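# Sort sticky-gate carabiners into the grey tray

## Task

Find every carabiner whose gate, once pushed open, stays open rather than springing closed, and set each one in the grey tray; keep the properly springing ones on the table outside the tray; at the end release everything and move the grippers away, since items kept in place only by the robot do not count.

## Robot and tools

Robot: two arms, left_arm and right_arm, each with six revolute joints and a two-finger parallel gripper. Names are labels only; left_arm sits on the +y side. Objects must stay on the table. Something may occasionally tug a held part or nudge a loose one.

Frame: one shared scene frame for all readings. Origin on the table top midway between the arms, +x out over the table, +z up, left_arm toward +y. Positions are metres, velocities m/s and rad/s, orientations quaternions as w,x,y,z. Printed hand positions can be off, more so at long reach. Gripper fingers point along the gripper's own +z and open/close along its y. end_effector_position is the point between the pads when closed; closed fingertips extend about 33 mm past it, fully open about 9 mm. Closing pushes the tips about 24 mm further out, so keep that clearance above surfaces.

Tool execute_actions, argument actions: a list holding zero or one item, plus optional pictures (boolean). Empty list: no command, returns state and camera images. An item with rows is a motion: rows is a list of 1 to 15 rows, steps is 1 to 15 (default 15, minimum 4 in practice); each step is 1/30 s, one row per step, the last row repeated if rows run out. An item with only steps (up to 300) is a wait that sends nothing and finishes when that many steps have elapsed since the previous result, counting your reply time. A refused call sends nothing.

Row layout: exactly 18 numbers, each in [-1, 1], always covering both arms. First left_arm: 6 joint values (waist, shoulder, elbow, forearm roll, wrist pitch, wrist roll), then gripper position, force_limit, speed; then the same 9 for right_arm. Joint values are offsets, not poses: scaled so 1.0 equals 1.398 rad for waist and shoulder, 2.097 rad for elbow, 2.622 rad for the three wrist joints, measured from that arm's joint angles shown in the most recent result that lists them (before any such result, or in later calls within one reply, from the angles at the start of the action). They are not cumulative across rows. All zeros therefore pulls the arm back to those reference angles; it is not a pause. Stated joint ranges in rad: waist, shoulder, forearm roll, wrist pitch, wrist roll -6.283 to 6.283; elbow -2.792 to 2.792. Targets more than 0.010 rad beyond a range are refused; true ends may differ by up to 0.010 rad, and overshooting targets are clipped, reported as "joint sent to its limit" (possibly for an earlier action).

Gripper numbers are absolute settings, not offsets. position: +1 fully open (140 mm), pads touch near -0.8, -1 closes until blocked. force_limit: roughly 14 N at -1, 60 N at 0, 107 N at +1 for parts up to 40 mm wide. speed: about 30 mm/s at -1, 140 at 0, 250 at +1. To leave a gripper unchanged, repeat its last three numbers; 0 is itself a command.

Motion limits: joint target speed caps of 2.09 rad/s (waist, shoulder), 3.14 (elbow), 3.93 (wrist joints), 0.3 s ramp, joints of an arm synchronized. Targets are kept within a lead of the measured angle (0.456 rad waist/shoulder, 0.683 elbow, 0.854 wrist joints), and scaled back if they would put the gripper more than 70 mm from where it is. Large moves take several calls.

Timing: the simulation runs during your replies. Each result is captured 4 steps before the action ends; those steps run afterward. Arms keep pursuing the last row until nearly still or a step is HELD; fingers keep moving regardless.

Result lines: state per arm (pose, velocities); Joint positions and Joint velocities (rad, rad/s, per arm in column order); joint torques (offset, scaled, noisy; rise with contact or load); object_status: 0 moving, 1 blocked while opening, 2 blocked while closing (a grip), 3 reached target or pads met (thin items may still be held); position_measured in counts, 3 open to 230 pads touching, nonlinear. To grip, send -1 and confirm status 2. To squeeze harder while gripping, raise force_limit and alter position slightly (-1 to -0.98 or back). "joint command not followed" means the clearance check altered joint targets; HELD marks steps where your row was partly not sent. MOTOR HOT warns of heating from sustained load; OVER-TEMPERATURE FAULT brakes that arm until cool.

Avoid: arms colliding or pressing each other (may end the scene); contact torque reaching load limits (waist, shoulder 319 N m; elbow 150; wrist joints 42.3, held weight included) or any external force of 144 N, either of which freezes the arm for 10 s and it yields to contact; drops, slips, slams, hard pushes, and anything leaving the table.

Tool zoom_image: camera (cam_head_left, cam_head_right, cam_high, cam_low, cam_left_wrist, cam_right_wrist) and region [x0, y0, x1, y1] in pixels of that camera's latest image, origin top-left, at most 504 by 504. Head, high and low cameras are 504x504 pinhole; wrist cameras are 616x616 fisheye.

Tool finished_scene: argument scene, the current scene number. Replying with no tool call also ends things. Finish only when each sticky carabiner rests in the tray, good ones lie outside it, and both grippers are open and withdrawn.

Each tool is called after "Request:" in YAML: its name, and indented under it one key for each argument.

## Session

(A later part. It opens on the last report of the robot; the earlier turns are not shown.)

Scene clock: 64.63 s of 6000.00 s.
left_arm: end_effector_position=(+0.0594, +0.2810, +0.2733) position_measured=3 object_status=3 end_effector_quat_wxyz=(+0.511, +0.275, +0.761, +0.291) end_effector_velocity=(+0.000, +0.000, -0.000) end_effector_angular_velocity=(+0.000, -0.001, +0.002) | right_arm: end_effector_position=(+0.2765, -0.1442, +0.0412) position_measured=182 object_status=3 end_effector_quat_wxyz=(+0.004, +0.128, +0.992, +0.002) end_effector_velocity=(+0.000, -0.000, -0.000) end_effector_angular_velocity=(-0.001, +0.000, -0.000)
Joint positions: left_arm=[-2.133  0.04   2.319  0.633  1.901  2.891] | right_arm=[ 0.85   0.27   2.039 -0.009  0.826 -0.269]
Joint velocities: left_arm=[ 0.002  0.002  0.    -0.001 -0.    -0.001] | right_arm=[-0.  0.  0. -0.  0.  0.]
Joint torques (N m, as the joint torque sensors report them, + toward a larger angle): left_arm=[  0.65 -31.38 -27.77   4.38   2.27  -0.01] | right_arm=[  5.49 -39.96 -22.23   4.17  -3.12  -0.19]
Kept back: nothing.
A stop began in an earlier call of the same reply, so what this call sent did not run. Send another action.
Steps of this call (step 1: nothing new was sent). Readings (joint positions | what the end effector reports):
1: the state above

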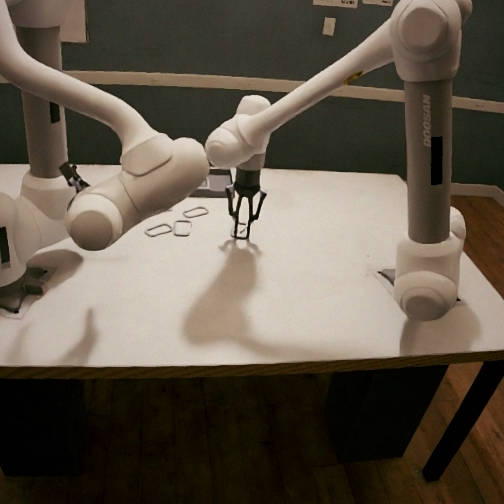

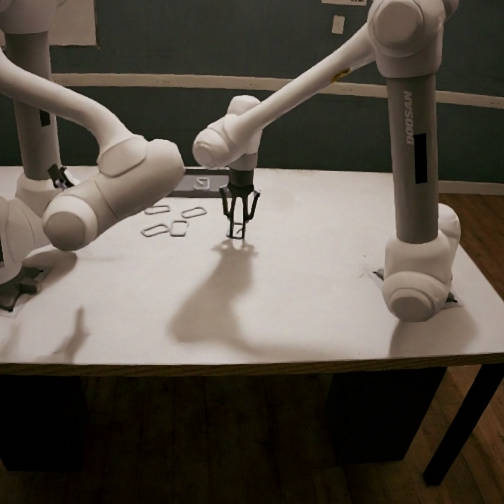

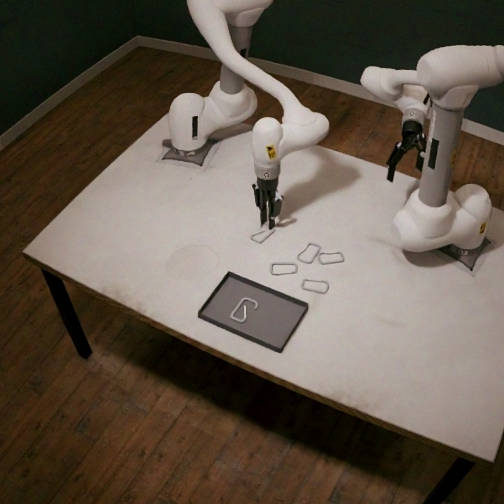

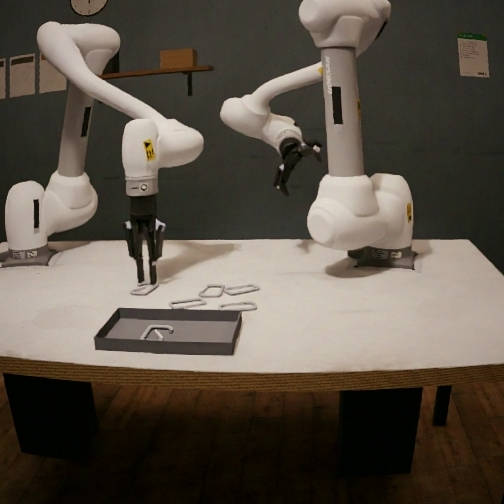

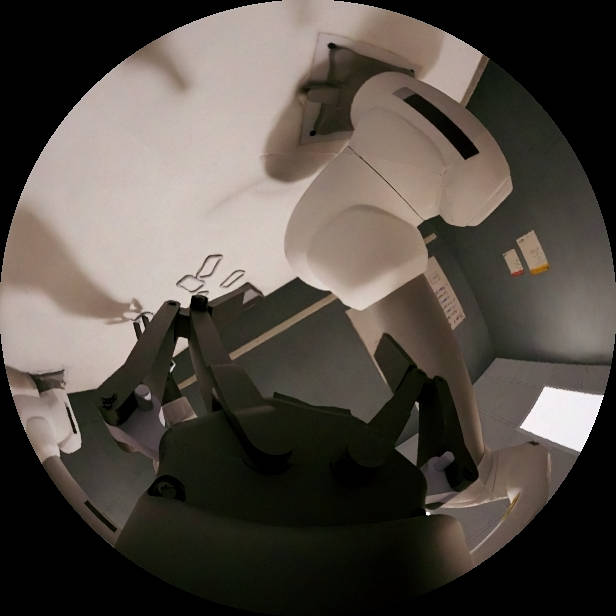

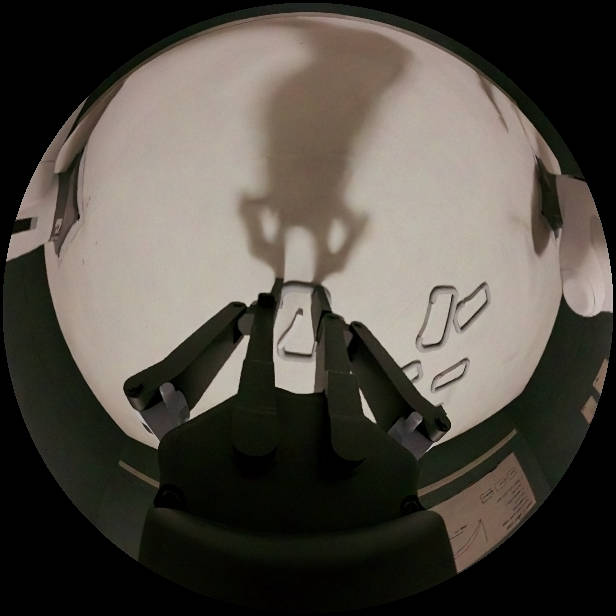

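Request:
execute_actions:
  actions:
    - {"rows":[[0,0,0,0,0,0,1,0,0,0,-0.004,-0.002,0,0.0037,0,-0.42,-0.5,0],[0,0,0,0,0,0,1,0,0,0,-0.004,-0.002,0,0.0037,0,-0.42,-0.5,0],[0,0,0,0,0,0,1,0,0,0,-0.004,-0.002,0,0.0037,0,-0.42,-0.5,0],[0,0,0,0,0,0,1,0,0,0,-0.004,-0.002,0,0.0037,0,-0.42,-0.5,0],[0,0,0,0,0,0,1,0,0,0,-0.004,-0.002,0,0.0037,0,0.2,-0.5,0.5],[0,0,0,0,0,0,1,0,0,0,-0.004,-0.002,0,0.0037,0,0.2,-0.5,0.5],[0,0,0,0,0,0,1,0,0,0,-0.004,-0.002,0,0.0037,0,0.2,-0.5,0.5],[0,0,0,0,0,0,1,0,0,0,-0.004,-0.002,0,0.0037,0,0.2,-0.5,0.5],[0,0,0,0,0,0,1,0,0,0,-0.004,-0.002,0,0.0037,0,0.2,-0.5,0.5],[0,0,0,0,0,0,1,0,0,0,-0.004,-0.002,0,0.0037,0,0.2,-0.5,0.5],[0,0,0,0,0,0,1,0,0,0,0.002,0.001,0,-0.002,0,0.2,-0.5,0.5]],"steps":15}

Request:
execute_actions:
  actions:
    - {"steps":8}
  pictures: true

Request:
zoom_image:
  camera: "cam_right_wrist"
  region: [220,220,400,380]

Scene clock: 65.67 s of 6000.00 s.
left_arm: end_effector_position=(+0.0594, +0.2810, +0.2733) position_measured=3 object_status=3 end_effector_quat_wxyz=(+0.511, +0.275, +0.761, +0.291) end_effector_velocity=(+0.001, -0.000, -0.000) end_effector_angular_velocity=(+0.000, -0.000, +0.002) | right_arm: end_effector_position=(+0.2767, -0.1439, +0.0461) position_measured=126 object_status=0 end_effector_quat_wxyz=(+0.004, +0.128, +0.992, +0.002) end_effector_velocity=(-0.000, +0.000, +0.000) end_effector_angular_velocity=(+0.001, -0.000, -0.000)
Joint positions: left_arm=[-2.133  0.04   2.319  0.633  1.901  2.891] | right_arm=[ 0.85   0.265  2.034 -0.009  0.836 -0.269]
Joint velocities: left_arm=[ 0.002  0.     0.     0.    -0.    -0.   ] | right_arm=[ 0.    -0.001 -0.     0.    -0.     0.   ]
Joint torques (N m, as the joint torque sensors report them, + toward a larger angle): left_arm=[  0.1  -31.64 -28.02   4.34   2.25  -0.04] | right_arm=[  2.23 -58.68 -29.36   3.62  -0.34  -0.22]
Steps of this call (steps 1 to 20: nothing new was sent; steps 21 to 31: the first 11 steps of this action). Readings (joint positions | what the end effector reports):
21: left_arm=[-2.133 0.040 2.319 0.633 1.901 2.891] | right_arm=[0.850 0.270 2.039 -0.009 0.826 -0.269] | left_arm position_measured=3 object_status=3 | right_arm position_measured=182 object_status=3
22: left_arm=[-2.133 0.040 2.319 0.633 1.901 2.891] | right_arm=[0.850 0.269 2.038 -0.009 0.828 -0.269] | left_arm position_measured=3 object_status=3 | right_arm position_measured=182 object_status=3
24: left_arm=[-2.133 0.040 2.319 0.633 1.901 2.891] | right_arm=[0.850 0.267 2.036 -0.009 0.833 -0.269] | left_arm position_measured=3 object_status=3 | right_arm position_measured=182 object_status=3
28: left_arm=[-2.133 0.040 2.319 0.633 1.901 2.891] | right_arm=[0.850 0.265 2.035 -0.009 0.835 -0.269] | left_arm position_measured=3 object_status=3 | right_arm position_measured=157 object_status=0
31: the state above

Scene clock: 65.93 s of 6000.00 s.
left_arm: end_effector_position=(+0.0594, +0.2810, +0.2733) position_measured=3 object_status=3 end_effector_quat_wxyz=(+0.511, +0.275, +0.761, +0.291) end_effector_velocity=(-0.000, -0.000, -0.000) end_effector_angular_velocity=(-0.001, -0.001, +0.000) | right_arm: end_effector_position=(+0.2765, -0.1442, +0.0390) position_measured=104 object_status=3 end_effector_quat_wxyz=(+0.004, +0.128, +0.992, +0.002) end_effector_velocity=(-0.001, -0.000, -0.004) end_effector_angular_velocity=(-0.002, +0.002, +0.000)
Joint positions: left_arm=[-2.133  0.04   2.319  0.633  1.901  2.891] | right_arm=[ 0.85   0.273  2.04  -0.009  0.821 -0.269]
Joint velocities: left_arm=[-0.     0.001 -0.     0.     0.    -0.002] | right_arm=[ 0.     0.006  0.002  0.001 -0.006 -0.   ]
Joint torques (N m, as the joint torque sensors report them, + toward a larger angle): left_arm=[ -0.3  -32.12 -28.03   4.43   2.28  -0.04] | right_arm=[  3.32 -62.66 -29.42   3.44   0.03  -0.29]
Kept back: nothing.
Steps of this call (steps 1 to 4: the last 4 steps of your previous action; steps 5 to 8: the robot went on to your last target). Readings (joint positions | what the end effector reports):
1: left_arm=[-2.133 0.040 2.319 0.633 1.901 2.891] | right_arm=[0.850 0.266 2.035 -0.009 0.833 -0.269] | left_arm position_measured=3 object_status=3 | right_arm position_measured=115 object_status=0
2: left_arm=[-2.133 0.040 2.319 0.633 1.901 2.891] | right_arm=[0.850 0.269 2.037 -0.009 0.828 -0.269] | left_arm position_measured=3 object_status=3 | right_arm position_measured=107 object_status=0
4: left_arm=[-2.133 0.040 2.319 0.633 1.901 2.891] | right_arm=[0.850 0.272 2.040 -0.009 0.824 -0.269] | left_arm position_measured=3 object_status=3 | right_arm position_measured=104 object_status=0
8: the state above

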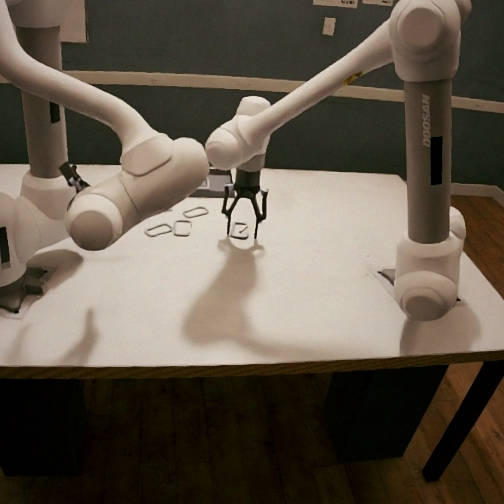

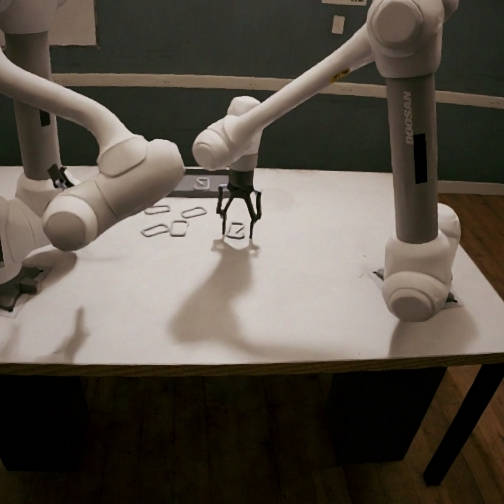

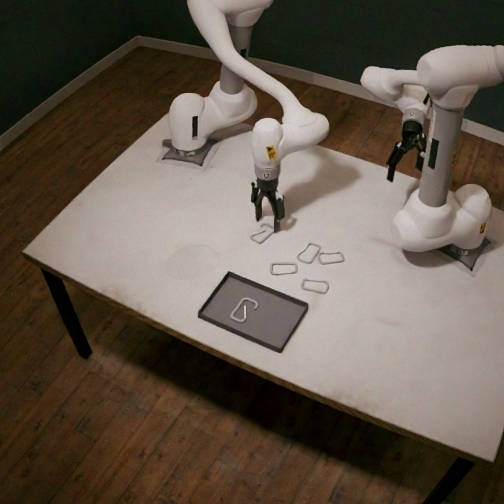

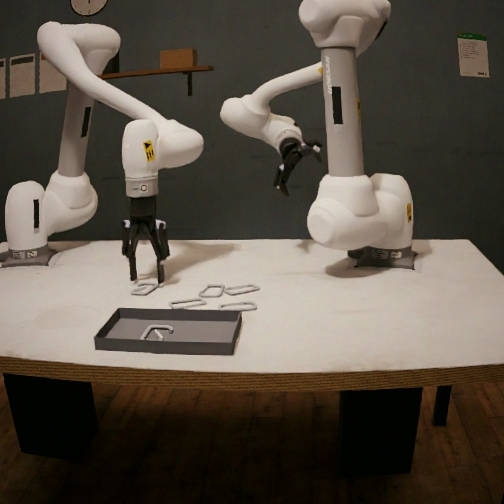

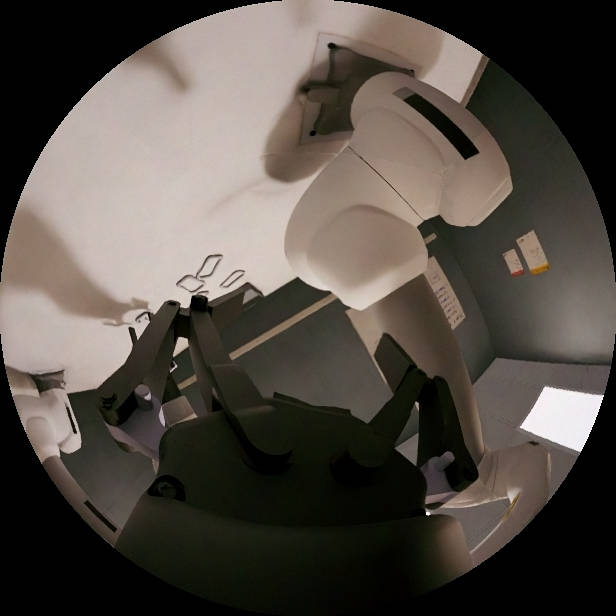

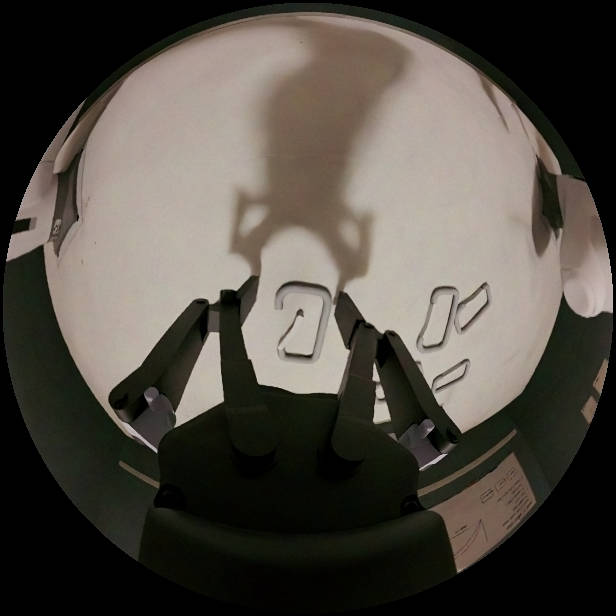

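Region (220, 220, 400, 380) of cam_right_wrist's 616x616 image, scaled by 2.800, with more detail than that image has.

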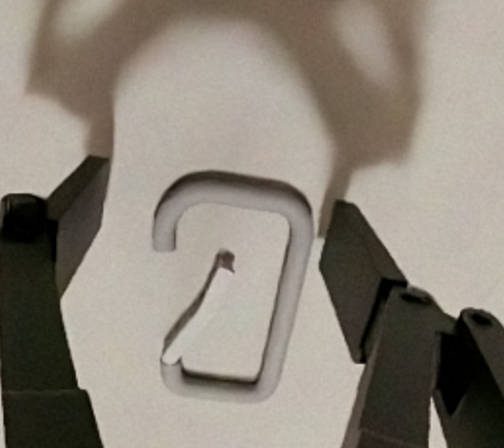

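Request:
execute_actions:
  actions:
    - {"rows":[[0,0,0,0,0,0,1,0,0,0.0025,0.005,-0.005,0,0.0015,0.0013,0.2,-0.7,0],[0,0,0,0,0,0,1,0,0,0.0025,0.005,-0.005,0,0.0015,0.0013,0.2,-0.7,0],[0,0,0,0,0,0,1,0,0,0.0025,0.005,-0.005,0,0.0015,0.0013,0.2,-0.7,0],[0,0,0,0,0,0,1,0,0,0.0025,0.0082,-0.0034,0,-0.0015,0.0013,0.2,-0.7,0],[0,0,0,0,0,0,1,0,0,0.0025,0.0082,-0.0034,0,-0.0015,0.0013,0.2,-0.7,0],[0,0,0,0,0,0,1,0,0,0.0025,0.0082,-0.0034,0,-0.0015,0.0013,0.2,-0.7,0],[0,0,0,0,0,0,1,0,0,0.0025,0.0082,-0.0034,0,-0.0015,0.0013,-0.12,-0.7,-0.5]],"steps":15}

Request:
execute_actions:
  actions:
    - {"steps":12}
  pictures: true

Request:
zoom_image:
  camera: "cam_right_wrist"
  region: [220,220,400,380]

Scene clock: 66.60 s of 6000.00 s.
left_arm: end_effector_position=(+0.0594, +0.2810, +0.2733) position_measured=3 object_status=3 end_effector_quat_wxyz=(+0.511, +0.275, +0.761, +0.291) end_effector_velocity=(-0.000, +0.000, -0.000) end_effector_angular_velocity=(+0.001, +0.001, +0.001) | right_arm: end_effector_position=(+0.2773, -0.1390, +0.0355) position_measured=119 object_status=0 end_effector_quat_wxyz=(+0.004, +0.128, +0.992, +0.002) end_effector_velocity=(-0.001, +0.000, -0.002) end_effector_angular_velocity=(+0.000, -0.000, +0.000)
Joint positions: left_arm=[-2.133  0.04   2.319  0.633  1.901  2.891] | right_arm=[ 0.853  0.284  2.033 -0.009  0.818 -0.266]
Joint velocities: left_arm=[-0.    -0.001  0.    -0.001  0.     0.001] | right_arm=[ 0.001  0.002  0.001 -0.    -0.004  0.001]
Joint torques (N m, as the joint torque sensors report them, + toward a larger angle): left_arm=[  0.18 -30.74 -27.76   4.37   2.26   0.04] | right_arm=[  4.1  -60.36 -29.13   3.32  -0.18  -0.3 ]
Steps of this call (steps 1 to 9: the robot went on to your last target; steps 10 to 20: the first 11 steps of this action). Readings (joint positions | what the end effector reports):
10: left_arm=[-2.133 0.040 2.319 0.633 1.901 2.891] | right_arm=[0.850 0.273 2.041 -0.009 0.821 -0.269] | left_arm position_measured=3 object_status=3 | right_arm position_measured=104 object_status=3
11: left_arm=[-2.133 0.040 2.319 0.633 1.901 2.891] | right_arm=[0.850 0.275 2.039 -0.009 0.821 -0.269] | left_arm position_measured=3 object_status=3 | right_arm position_measured=104 object_status=3
13: left_arm=[-2.133 0.040 2.319 0.633 1.901 2.891] | right_arm=[0.852 0.278 2.033 -0.009 0.824 -0.267] | left_arm position_measured=3 object_status=3 | right_arm position_measured=104 object_status=3
17: left_arm=[-2.133 0.040 2.319 0.633 1.901 2.891] | right_arm=[0.853 0.283 2.033 -0.009 0.819 -0.266] | left_arm position_measured=3 object_status=3 | right_arm position_measured=105 object_status=0
20: the state above

Scene clock: 67.00 s of 6000.00 s.
left_arm: end_effector_position=(+0.0594, +0.2810, +0.2733) position_measured=3 object_status=3 end_effector_quat_wxyz=(+0.511, +0.275, +0.761, +0.291) end_effector_velocity=(+0.000, +0.000, +0.000) end_effector_angular_velocity=(-0.001, +0.002, +0.001) | right_arm: end_effector_position=(+0.2773, -0.1389, +0.0353) position_measured=141 object_status=2 end_effector_quat_wxyz=(+0.004, +0.128, +0.992, +0.002) end_effector_velocity=(+0.000, -0.000, -0.001) end_effector_angular_velocity=(-0.001, +0.000, -0.000)
Joint positions: left_arm=[-2.133  0.04   2.319  0.633  1.901  2.891] | right_arm=[ 0.853  0.284  2.033 -0.009  0.817 -0.266]
Joint velocities: left_arm=[ 0.001 -0.002 -0.    -0.001 -0.     0.001] | right_arm=[-0.     0.001  0.     0.    -0.001 -0.   ]
Joint torques (N m, as the joint torque sensors report them, + toward a larger angle): left_arm=[ -0.73 -31.06 -28.17   4.35   2.2   -0.1 ] | right_arm=[  3.2  -47.32 -22.79   3.89  -1.69  -0.48]
Kept back: nothing.
Steps of this call (steps 1 to 4: the last 4 steps of your previous action; steps 5 to 12: the robot went on to your last target). Readings (joint positions | what the end effector reports):
1: left_arm=[-2.133 0.040 2.319 0.633 1.901 2.891] | right_arm=[0.853 0.284 2.033 -0.009 0.818 -0.266] | left_arm position_measured=3 object_status=3 | right_arm position_measured=124 object_status=0
2: left_arm=[-2.133 0.040 2.319 0.633 1.901 2.891] | right_arm=[0.853 0.284 2.033 -0.009 0.817 -0.266] | left_arm position_measured=3 object_status=3 | right_arm position_measured=128 object_status=0
4: left_arm=[-2.133 0.040 2.319 0.633 1.901 2.891] | right_arm=[0.853 0.284 2.033 -0.009 0.817 -0.266] | left_arm position_measured=3 object_status=3 | right_arm position_measured=138 object_status=0
8: left_arm=[-2.133 0.040 2.319 0.633 1.901 2.891] | right_arm=[0.853 0.284 2.033 -0.009 0.817 -0.266] | left_arm position_measured=3 object_status=3 | right_arm position_measured=141 object_status=0
12: the state above

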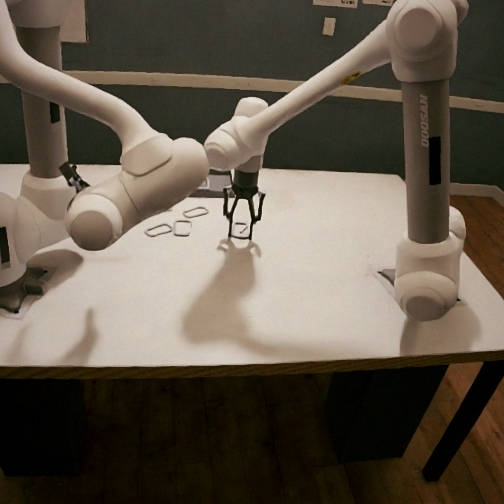

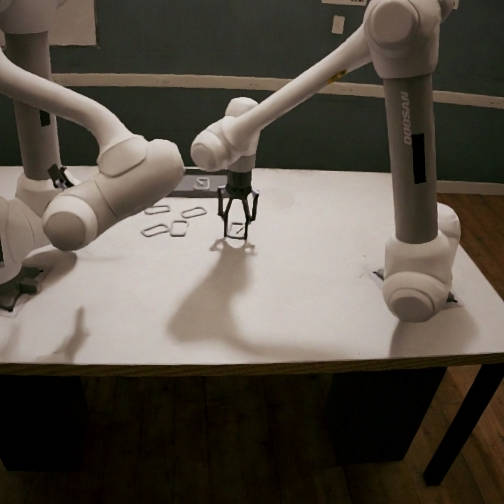

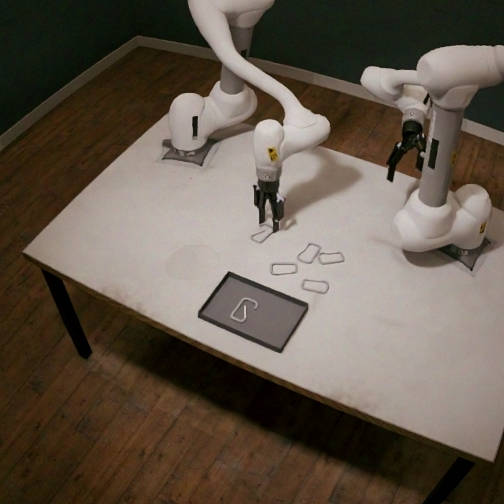

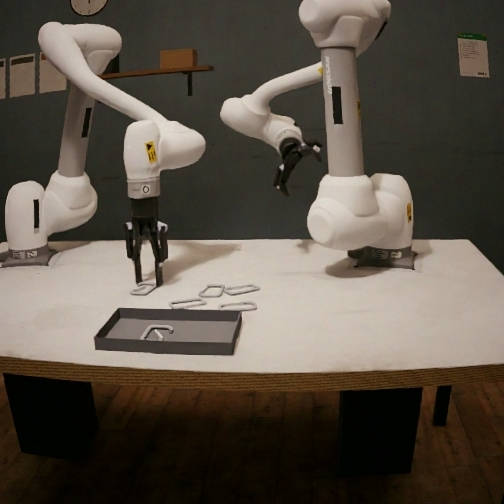

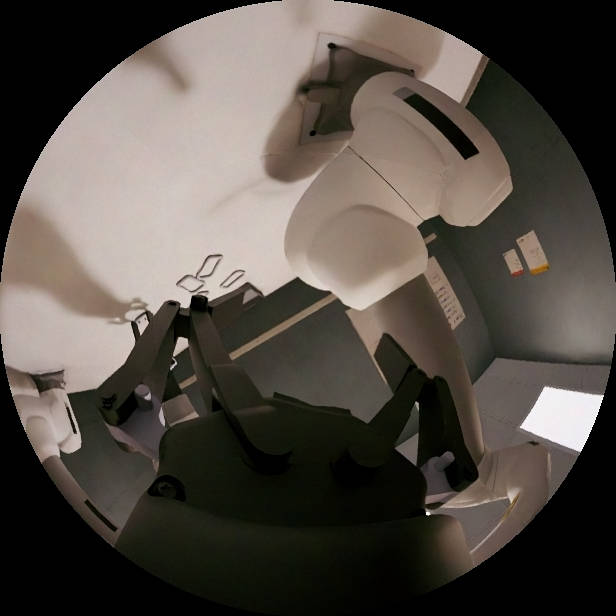

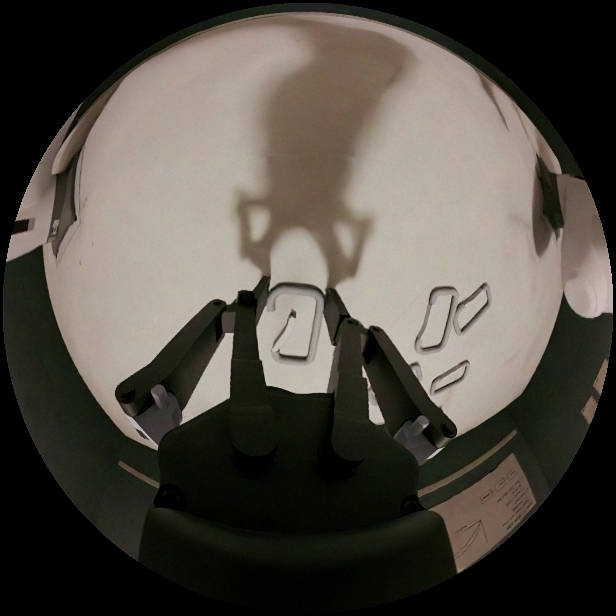

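Region (220, 220, 400, 380) of cam_right_wrist's 616x616 image, scaled by 2.800, with more detail than that image has.

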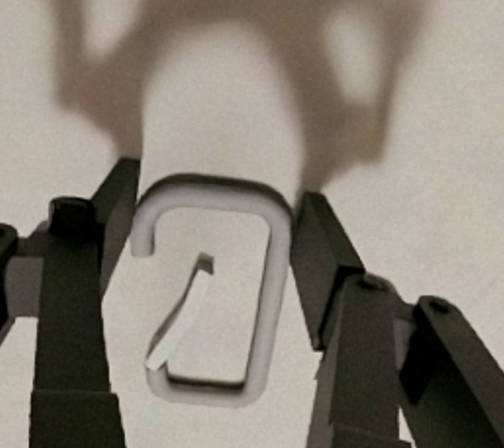

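Request:
execute_actions:
  actions:
    - {"rows":[[0,0,0,0,0,0,1,0,0,0,-0.0008,-0.0004,0,0.0008,0,-0.3,-0.7,-0.7],[0,0,0,0,0,0,1,0,0,0,-0.0008,-0.0004,0,0.0008,0,-0.3,-0.7,-0.7],[0,0,0,0,0,0,1,0,0,0,-0.0008,-0.0004,0,0.0008,0,-0.3,-0.7,-0.7],[0,0,0,0,0,0,1,0,0,0,-0.0016,-0.0008,0,0.0015,0,-0.3,-0.7,-0.7],[0,0,0,0,0,0,1,0,0,0,-0.0016,-0.0008,0,0.0015,0,-0.3,-0.7,-0.7],[0,0,0,0,0,0,1,0,0,0,-0.0016,-0.0008,0,0.0015,0,-0.3,-0.7,-0.7],[0,0,0,0,0,0,1,0,0,0,-0.0016,-0.0008,0,0.0015,0,-0.3,-0.7,-0.7],[0,0,0,0,0,0,1,0,0,0,-0.0024,-0.0012,0,0.0022,0,-0.3,-0.7,-0.7]],"steps":15}

Request:
execute_actions:
  actions:
    - {"steps":15}
  pictures: false

Scene clock: 67.77 s of 6000.00 s.
left_arm: end_effector_position=(+0.0594, +0.2810, +0.2733) position_measured=3 object_status=3 end_effector_quat_wxyz=(+0.511, +0.275, +0.761, +0.291) end_effector_velocity=(-0.000, -0.000, -0.000) end_effector_angular_velocity=(+0.001, -0.000, -0.002) | right_arm: end_effector_position=(+0.2774, -0.1387, +0.0379) position_measured=141 object_status=2 end_effector_quat_wxyz=(+0.004, +0.128, +0.992, +0.002) end_effector_velocity=(+0.001, +0.001, +0.005) end_effector_angular_velocity=(+0.002, -0.001, -0.000)
Joint positions: left_arm=[-2.133  0.04   2.319  0.633  1.901  2.891] | right_arm=[ 0.853  0.281  2.031 -0.009  0.823 -0.266]
Joint velocities: left_arm=[-0.002  0.001 -0.     0.     0.     0.001] | right_arm=[ 0.    -0.006 -0.004 -0.     0.008  0.   ]
Joint torques (N m, as the joint torque sensors report them, + toward a larger angle): left_arm=[ -0.55 -30.97 -27.58   4.33   2.25   0.  ] | right_arm=[  4.02 -56.69 -29.19   3.24  -0.03  -0.32]
Steps of this call (steps 1 to 12: the robot went on to your last target; steps 13 to 23: the first 11 steps of this action). Readings (joint positions | what the end effector reports):
13: left_arm=[-2.133 0.040 2.319 0.633 1.901 2.891] | right_arm=[0.853 0.284 2.033 -0.009 0.817 -0.266] | left_arm position_measured=3 object_status=3 | right_arm position_measured=141 object_status=0
14: left_arm=[-2.133 0.040 2.319 0.633 1.901 2.891] | right_arm=[0.853 0.284 2.033 -0.009 0.817 -0.266] | left_arm position_measured=3 object_status=3 | right_arm position_measured=141 object_status=0
16: left_arm=[-2.133 0.040 2.319 0.633 1.901 2.891] | right_arm=[0.853 0.284 2.033 -0.009 0.818 -0.266] | left_arm position_measured=3 object_status=3 | right_arm position_measured=141 object_status=0
20: left_arm=[-2.133 0.040 2.319 0.633 1.901 2.891] | right_arm=[0.853 0.283 2.032 -0.009 0.821 -0.266] | left_arm position_measured=3 object_status=3 | right_arm position_measured=141 object_status=0
23: the state above

Scene clock: 68.27 s of 6000.00 s.
left_arm: end_effector_position=(+0.0594, +0.2810, +0.2733) position_measured=3 object_status=3 end_effector_quat_wxyz=(+0.511, +0.275, +0.761, +0.291) end_effector_velocity=(+0.000, -0.000, +0.000) end_effector_angular_velocity=(-0.000, +0.000, -0.000) | right_arm: end_effector_position=(+0.2774, -0.1387, +0.0383) position_measured=141 object_status=2 end_effector_quat_wxyz=(+0.004, +0.128, +0.992, +0.002) end_effector_velocity=(-0.000, -0.000, -0.000) end_effector_angular_velocity=(-0.000, +0.000, +0.000)
Joint positions: left_arm=[-2.133  0.04   2.319  0.633  1.901  2.891] | right_arm=[ 0.853  0.281  2.031 -0.009  0.823 -0.266]
Joint velocities: left_arm=[ 0.    -0.001  0.     0.    -0.     0.   ] | right_arm=[-0.    -0.     0.001  0.    -0.    -0.   ]
Joint torques (N m, as the joint torque sensors report them, + toward a larger angle): left_arm=[  0.37 -30.95 -27.93   4.34   2.2    0.07] | right_arm=[  3.38 -59.91 -28.87   3.22  -0.32  -0.19]
Kept back: nothing.
Steps of this call (steps 1 to 4: the last 4 steps of your previous action; steps 5 to 15: the robot went on to your last target). Readings (joint positions | what the end effector reports):
1: left_arm=[-2.133 0.040 2.319 0.633 1.901 2.891] | right_arm=[0.853 0.281 2.031 -0.009 0.823 -0.266] | left_arm position_measured=3 object_status=3 | right_arm position_measured=141 object_status=2
2: left_arm=[-2.133 0.040 2.319 0.633 1.901 2.891] | right_arm=[0.853 0.281 2.031 -0.009 0.823 -0.266] | left_arm position_measured=3 object_status=3 | right_arm position_measured=141 object_status=2
4: left_arm=[-2.133 0.040 2.319 0.633 1.901 2.891] | right_arm=[0.853 0.281 2.031 -0.009 0.823 -0.266] | left_arm position_measured=3 object_status=3 | right_arm position_measured=141 object_status=2
8: left_arm=[-2.133 0.040 2.319 0.633 1.901 2.891] | right_arm=[0.853 0.281 2.031 -0.009 0.823 -0.266] | left_arm position_measured=3 object_status=3 | right_arm position_measured=141 object_status=2
15: the state above
All arms were judged still, so your last target was given up. Only a new action makes them travel on or press farther. Fingers that are still opening or closing keep moving.

Request:
execute_actions:
  actions:
    - {"rows":[[0,0,0,0,0,0,1,0,0,0,0,0,0,0,0,-0.33,-0.3,-0.7],[0,0,0,0,0,0,1,0,0,0,0,0,0,0,0,-0.33,-0.3,-0.7],[0,0,0,0,0,0,1,0,0,0,0,0,0,0,0,-0.33,-0.3,-0.7],[0,0,0,0,0,0,1,0,0,0,0,0,0,0,0,-0.33,-0.3,-0.7],[0,0,0,0,0,0,1,0,0,0,-0.004,-0.002,0,0.0037,0,-0.33,-0.3,-0.7],[0,0,0,0,0,0,1,0,0,0,-0.008,-0.004,0,0.0074,0,-0.33,-0.3,-0.7],[0,0,0,0,0,0,1,0,0,0,-0.016,-0.008,0,0.015,0,-0.33,-0.3,-0.7]],"steps":15}

Request:
execute_actions:
  actions:
    - {"steps":6}
  pictures: true

Scene clock: 68.87 s of 6000.00 s.
left_arm: end_effector_position=(+0.0594, +0.2810, +0.2733) position_measured=3 object_status=3 end_effector_quat_wxyz=(+0.511, +0.275, +0.761, +0.291) end_effector_velocity=(-0.000, -0.000, +0.000) end_effector_angular_velocity=(-0.000, +0.000, -0.001) | right_arm: end_effector_position=(+0.2780, -0.1378, +0.0559) position_measured=144 object_status=2 end_effector_quat_wxyz=(+0.005, +0.128, +0.992, +0.002) end_effector_velocity=(-0.001, -0.002, +0.040) end_effector_angular_velocity=(-0.006, +0.002, -0.000)
Joint positions: left_arm=[-2.133  0.04   2.319  0.633  1.901  2.891] | right_arm=[ 0.853  0.261  2.016 -0.009  0.857 -0.266]
Joint velocities: left_arm=[-0.001 -0.     0.     0.     0.    -0.   ] | right_arm=[ 0.001 -0.046 -0.031 -0.001  0.083  0.001]
Joint torques (N m, as the joint torque sensors report them, + toward a larger angle): left_arm=[ -0.37 -30.89 -27.82   4.3    2.24  -0.01] | right_arm=[  4.6  -50.36 -26.99   3.    -0.3   -0.03]
Steps of this call (steps 1 to 7: nothing new was sent; steps 8 to 18: the first 11 steps of this action). Readings (joint positions | what the end effector reports):
8: left_arm=[-2.133 0.040 2.319 0.633 1.901 2.891] | right_arm=[0.853 0.281 2.031 -0.009 0.823 -0.266] | left_arm position_measured=3 object_status=3 | right_arm position_measured=141 object_status=0
9: left_arm=[-2.133 0.040 2.319 0.633 1.901 2.891] | right_arm=[0.853 0.281 2.031 -0.009 0.823 -0.266] | left_arm position_measured=3 object_status=3 | right_arm position_measured=144 object_status=0
11: left_arm=[-2.133 0.040 2.319 0.633 1.901 2.891] | right_arm=[0.853 0.281 2.031 -0.009 0.823 -0.266] | left_arm position_measured=3 object_status=3 | right_arm position_measured=144 object_status=0
15: left_arm=[-2.133 0.040 2.319 0.633 1.901 2.891] | right_arm=[0.853 0.272 2.024 -0.009 0.838 -0.266] | left_arm position_measured=3 object_status=3 | right_arm position_measured=144 object_status=2
18: the state above

Scene clock: 69.07 s of 6000.00 s.
left_arm: end_effector_position=(+0.0594, +0.2810, +0.2733) position_measured=3 object_status=3 end_effector_quat_wxyz=(+0.511, +0.275, +0.761, +0.291) end_effector_velocity=(+0.000, -0.000, -0.000) end_effector_angular_velocity=(+0.001, -0.002, +0.002) | right_arm: end_effector_position=(+0.2780, -0.1379, +0.0583) position_measured=144 object_status=2 end_effector_quat_wxyz=(+0.004, +0.128, +0.992, +0.002) end_effector_velocity=(+0.000, -0.001, +0.001) end_effector_angular_velocity=(-0.002, +0.001, +0.001)
Joint positions: left_arm=[-2.133  0.04   2.319  0.633  1.901  2.891] | right_arm=[ 0.853  0.259  2.014 -0.009  0.862 -0.266]
Joint velocities: left_arm=[ 0.002  0.002 -0.     0.     0.    -0.001] | right_arm=[-0.    -0.001 -0.002 -0.     0.005 -0.001]
Joint torques (N m, as the joint torque sensors report them, + toward a larger angle): left_arm=[  0.24 -31.31 -27.73   4.27   2.28   0.08] | right_arm=[  3.7  -60.57 -30.23   3.39  -0.19  -0.27]
Kept back: nothing.
Steps of this call (steps 1 to 4: the last 4 steps of your previous action; steps 5 to 6: the robot went on to your last target). Readings (joint positions | what the end effector reports):
1: left_arm=[-2.133 0.040 2.319 0.633 1.901 2.891] | right_arm=[0.853 0.260 2.015 -0.009 0.859 -0.266] | left_arm position_measured=3 object_status=3 | right_arm position_measured=144 object_status=2
2: left_arm=[-2.133 0.040 2.319 0.633 1.901 2.891] | right_arm=[0.853 0.260 2.015 -0.009 0.861 -0.266] | left_arm position_measured=3 object_status=3 | right_arm position_measured=144 object_status=2
4: left_arm=[-2.133 0.040 2.319 0.633 1.901 2.891] | right_arm=[0.853 0.259 2.014 -0.009 0.862 -0.266] | left_arm position_measured=3 object_status=3 | right_arm position_measured=144 object_status=2
6: the state above

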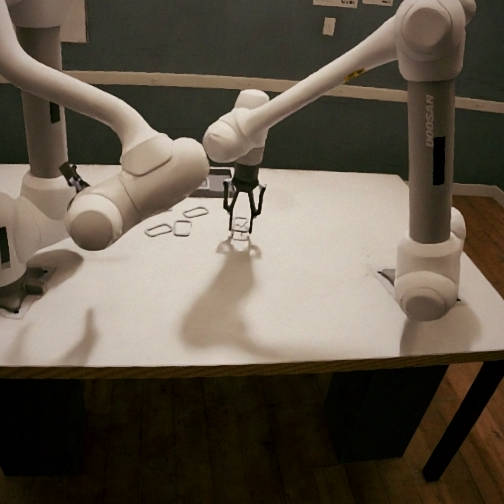

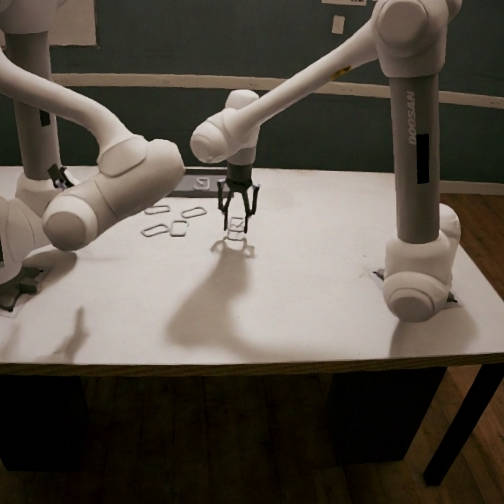

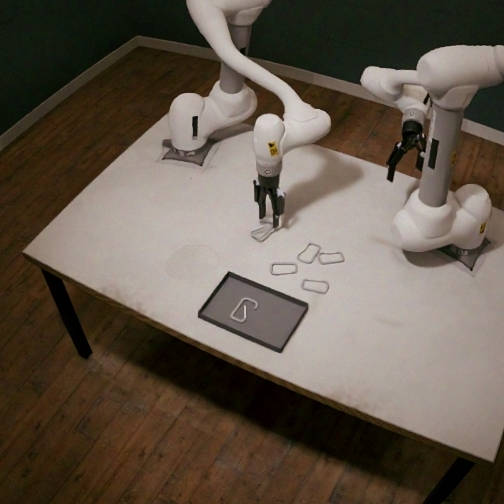

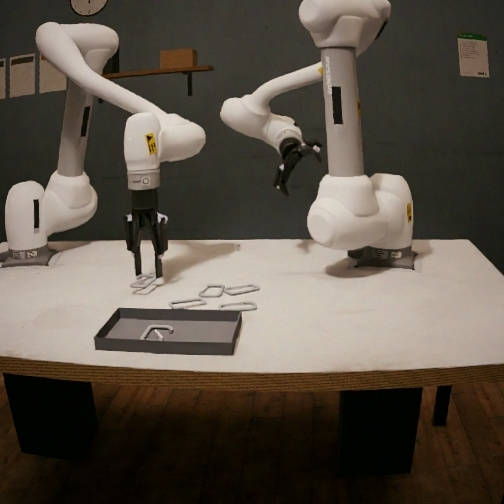

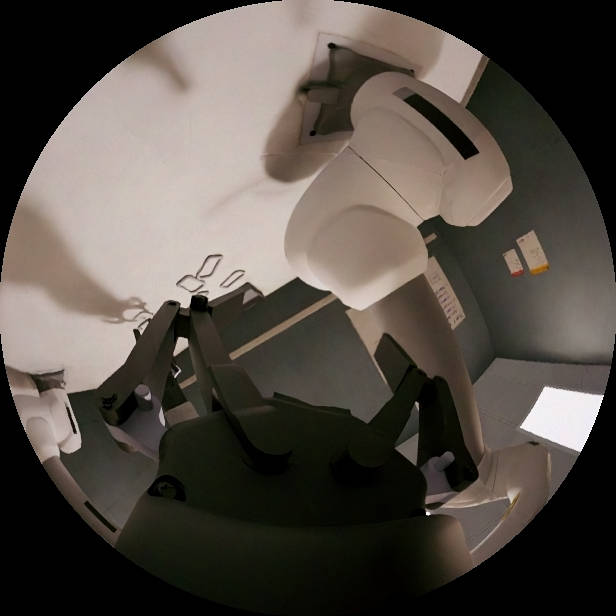

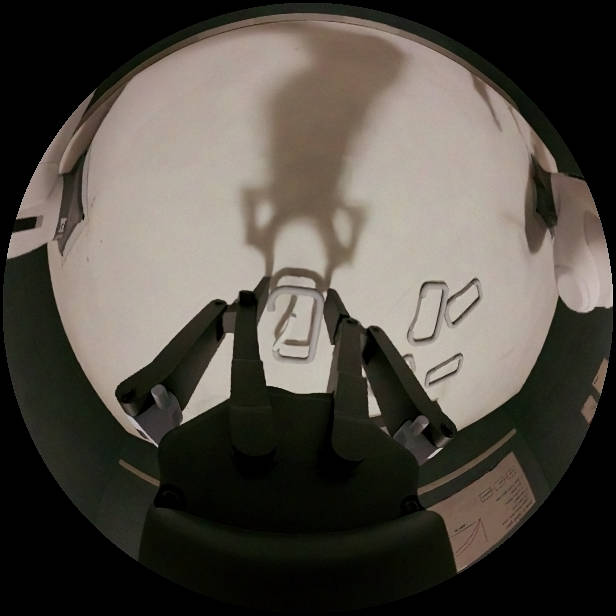

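Request:
execute_actions:
  actions:
    - {"rows":[[0,0,0,0,0,0,1,0,0,0,-0.02,-0.01,0,0.0185,0,-0.33,-0.3,-0.7],[0,0,0,0,0,0,1,0,0,0,-0.02,-0.01,0,0.0185,0,-0.33,-0.3,-0.7],[0,0,0,0,0,0,1,0,0,0,-0.045,-0.022,0,0.042,0,-0.33,-0.3,-0.7]],"steps":13}
  pictures: false

Request:
execute_actions:
  actions:
    - {"rows":[[0,0,0,0,0,0,1,0,0,-0.154,0.367,-0.380,0,0.110,-0.182,-0.33,-0.3,-0.7]],"steps":15}
  pictures: false

Request:
execute_actions:
  actions:
    - {"steps":30}
  pictures: true

Scene clock: 69.77 s of 6000.00 s.
left_arm: end_effector_position=(+0.0594, +0.2810, +0.2733) position_measured=3 object_status=3 end_effector_quat_wxyz=(+0.511, +0.275, +0.761, +0.291) end_effector_velocity=(+0.000, +0.000, -0.000) end_effector_angular_velocity=(+0.002, -0.001, +0.002) | right_arm: end_effector_position=(+0.2775, -0.1391, +0.1130) position_measured=144 object_status=2 end_effector_quat_wxyz=(+0.005, +0.129, +0.992, +0.001) end_effector_velocity=(-0.004, -0.007, +0.041) end_effector_angular_velocity=(-0.012, +0.006, -0.000)
Joint positions: left_arm=[-2.133  0.04   2.319  0.633  1.901  2.891] | right_arm=[ 0.853  0.199  1.97  -0.009  0.967 -0.266]
Joint velocities: left_arm=[ 0.002  0.002 -0.    -0.001  0.     0.   ] | right_arm=[ 0.    -0.046 -0.031 -0.001  0.09   0.   ]
Joint torques (N m, as the joint torque sensors report them, + toward a larger angle): left_arm=[ -0.31 -31.46 -27.85   4.3    2.12   0.07] | right_arm=[  2.46 -44.12 -28.92   2.98  -0.04  -0.31]
Steps of this call (steps 1 to 12: the robot went on to your last target; steps 13 to 21: the first 9 steps of this action). Readings (joint positions | what the end effector reports):
13: left_arm=[-2.133 0.040 2.319 0.633 1.901 2.891] | right_arm=[0.853 0.259 2.014 -0.009 0.863 -0.266] | left_arm position_measured=3 object_status=3 | right_arm position_measured=144 object_status=2
14: left_arm=[-2.133 0.040 2.319 0.633 1.901 2.891] | right_arm=[0.853 0.256 2.012 -0.009 0.869 -0.266] | left_arm position_measured=3 object_status=3 | right_arm position_measured=144 object_status=2
16: left_arm=[-2.133 0.040 2.319 0.633 1.901 2.891] | right_arm=[0.853 0.237 1.998 -0.009 0.900 -0.266] | left_arm position_measured=3 object_status=3 | right_arm position_measured=144 object_status=2
20: left_arm=[-2.133 0.040 2.319 0.633 1.901 2.891] | right_arm=[0.853 0.201 1.972 -0.009 0.962 -0.266] | left_arm position_measured=3 object_status=3 | right_arm position_measured=144 object_status=2
21: the state above

Scene clock: 70.27 s of 6000.00 s.
left_arm: end_effector_position=(+0.0594, +0.2810, +0.2733) position_measured=3 object_status=3 end_effector_quat_wxyz=(+0.511, +0.275, +0.761, +0.291) end_effector_velocity=(-0.000, +0.000, +0.000) end_effector_angular_velocity=(-0.001, +0.001, -0.000) | right_arm: end_effector_position=(+0.3787, -0.0627, +0.1288) position_measured=144 object_status=2 end_effector_quat_wxyz=(+0.003, +0.087, +0.996, -0.004) end_effector_velocity=(+0.340, +0.235, +0.029) end_effector_angular_velocity=(+0.003, +0.000, +0.249)
Joint positions: left_arm=[-2.133  0.04   2.319  0.633  1.901  2.891] | right_arm=[ 0.784  0.356  1.724 -0.009  1.066 -0.42 ]
Joint velocities: left_arm=[-0.    -0.001 -0.    -0.    -0.    -0.001] | right_arm=[-0.212  0.514 -0.8    0.001  0.28  -0.464]
Joint torques (N m, as the joint torque sensors report them, + toward a larger angle): left_arm=[ -0.3  -31.62 -27.93   4.35   2.26   0.11] | right_arm=[  2.61 -73.03 -33.83   3.68   0.29  -0.15]
Steps of this call (steps 1 to 4: the last 4 steps of your previous action; steps 5 to 15: the first 11 steps of this action, its rows measured from where the robot was after step 4). Readings (joint positions | what the end effector reports):
4: left_arm=[-2.133 0.040 2.319 0.633 1.901 2.891] | right_arm=[0.853 0.196 1.968 -0.009 0.972 -0.266] | left_arm position_measured=3 object_status=3 | right_arm position_measured=144 object_status=2
5: left_arm=[-2.133 0.040 2.319 0.633 1.901 2.891] | right_arm=[0.853 0.196 1.968 -0.009 0.972 -0.266] | left_arm position_measured=3 object_status=3 | right_arm position_measured=144 object_status=2
6: left_arm=[-2.133 0.040 2.319 0.633 1.901 2.891] | right_arm=[0.852 0.199 1.963 -0.009 0.975 -0.269] | left_arm position_measured=3 object_status=3 | right_arm position_measured=144 object_status=2
8: left_arm=[-2.133 0.040 2.319 0.633 1.901 2.891] | right_arm=[0.839 0.228 1.918 -0.009 0.994 -0.300] | left_arm position_measured=3 object_status=3 | right_arm position_measured=144 object_status=2
12: left_arm=[-2.133 0.040 2.319 0.633 1.901 2.891] | right_arm=[0.805 0.304 1.805 -0.009 1.037 -0.373] | left_arm position_measured=3 object_status=3 | right_arm position_measured=144 object_status=2
15: the state above

Scene clock: 71.27 s of 6000.00 s.
left_arm: end_effector_position=(+0.0594, +0.2810, +0.2733) position_measured=3 object_status=3 end_effector_quat_wxyz=(+0.511, +0.275, +0.761, +0.291) end_effector_velocity=(-0.000, +0.000, +0.000) end_effector_angular_velocity=(+0.000, +0.000, -0.001) | right_arm: end_effector_position=(+0.6203, +0.0489, +0.1198) position_measured=144 object_status=2 end_effector_quat_wxyz=(+0.003, -0.001, +1.000, -0.003) end_effector_velocity=(+0.001, +0.000, +0.001) end_effector_angular_velocity=(+0.001, -0.001, -0.000)
Joint positions: left_arm=[-2.133  0.04   2.319  0.633  1.901  2.891] | right_arm=[ 0.638  0.709  1.172 -0.009  1.26  -0.743]
Joint velocities: left_arm=[-0.001 -0.    -0.    -0.     0.     0.001] | right_arm=[-0.001  0.    -0.002  0.     0.001 -0.   ]
Joint torques (N m, as the joint torque sensors report them, + toward a larger angle): left_arm=[ -0.03 -31.02 -27.64   4.29   2.21   0.03] | right_arm=[   2.16 -109.97  -37.91    4.27    0.16   -0.35]
Kept back: nothing.
Steps of this call (steps 1 to 4: the last 4 steps of your previous action; steps 5 to 30: the robot went on to your last target). Readings (joint positions | what the end effector reports):
1: left_arm=[-2.133 0.040 2.319 0.633 1.901 2.891] | right_arm=[0.777 0.373 1.697 -0.009 1.075 -0.436] | left_arm position_measured=3 object_status=3 | right_arm position_measured=144 object_status=2
2: left_arm=[-2.133 0.040 2.319 0.633 1.901 2.891] | right_arm=[0.770 0.391 1.670 -0.009 1.085 -0.452] | left_arm position_measured=3 object_status=3 | right_arm position_measured=144 object_status=2
4: left_arm=[-2.133 0.040 2.319 0.633 1.901 2.891] | right_arm=[0.755 0.426 1.614 -0.009 1.104 -0.484] | left_arm position_measured=3 object_status=3 | right_arm position_measured=144 object_status=2
8: left_arm=[-2.133 0.040 2.319 0.633 1.901 2.891] | right_arm=[0.726 0.498 1.503 -0.009 1.144 -0.550] | left_arm position_measured=3 object_status=3 | right_arm position_measured=144 object_status=2
30: the state above

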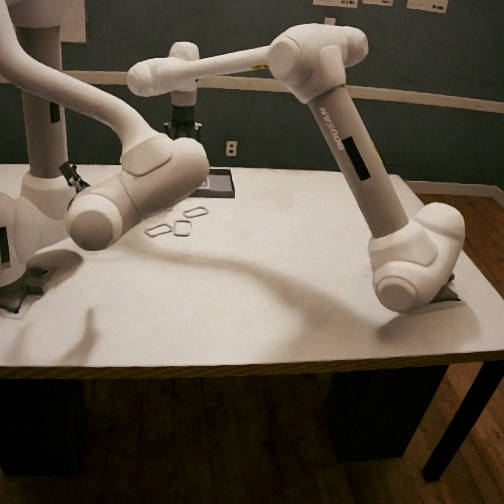

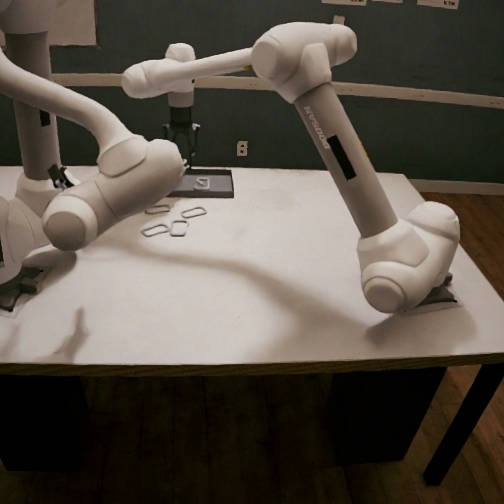

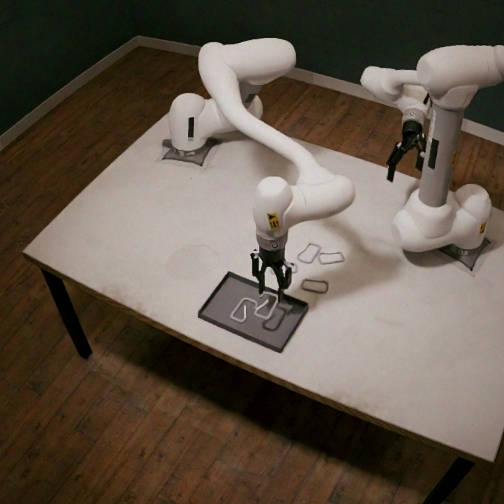

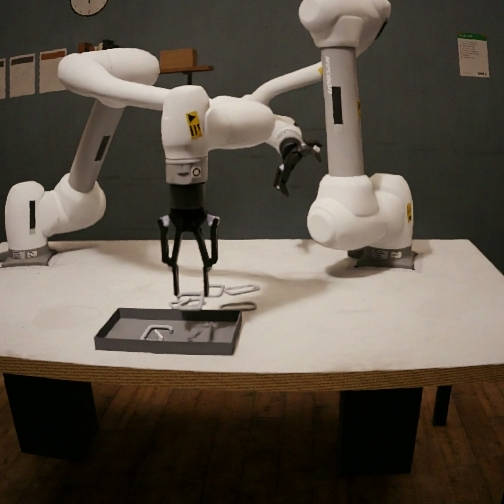

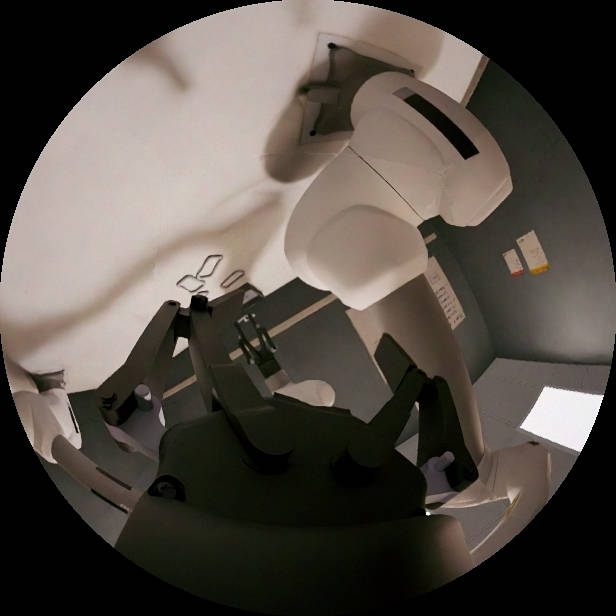

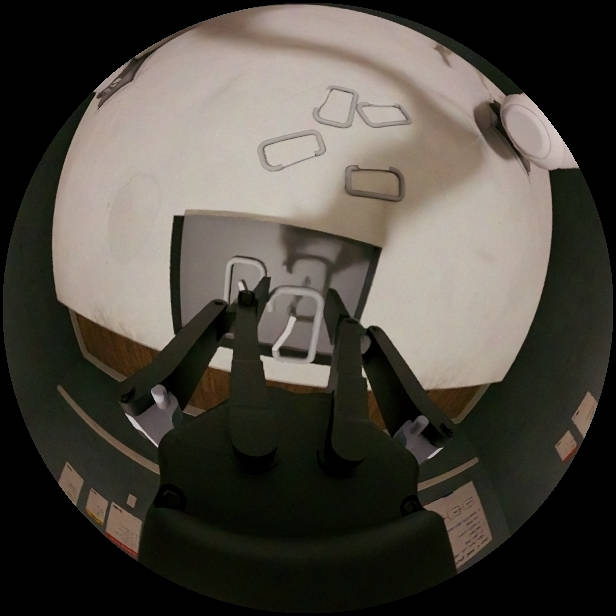

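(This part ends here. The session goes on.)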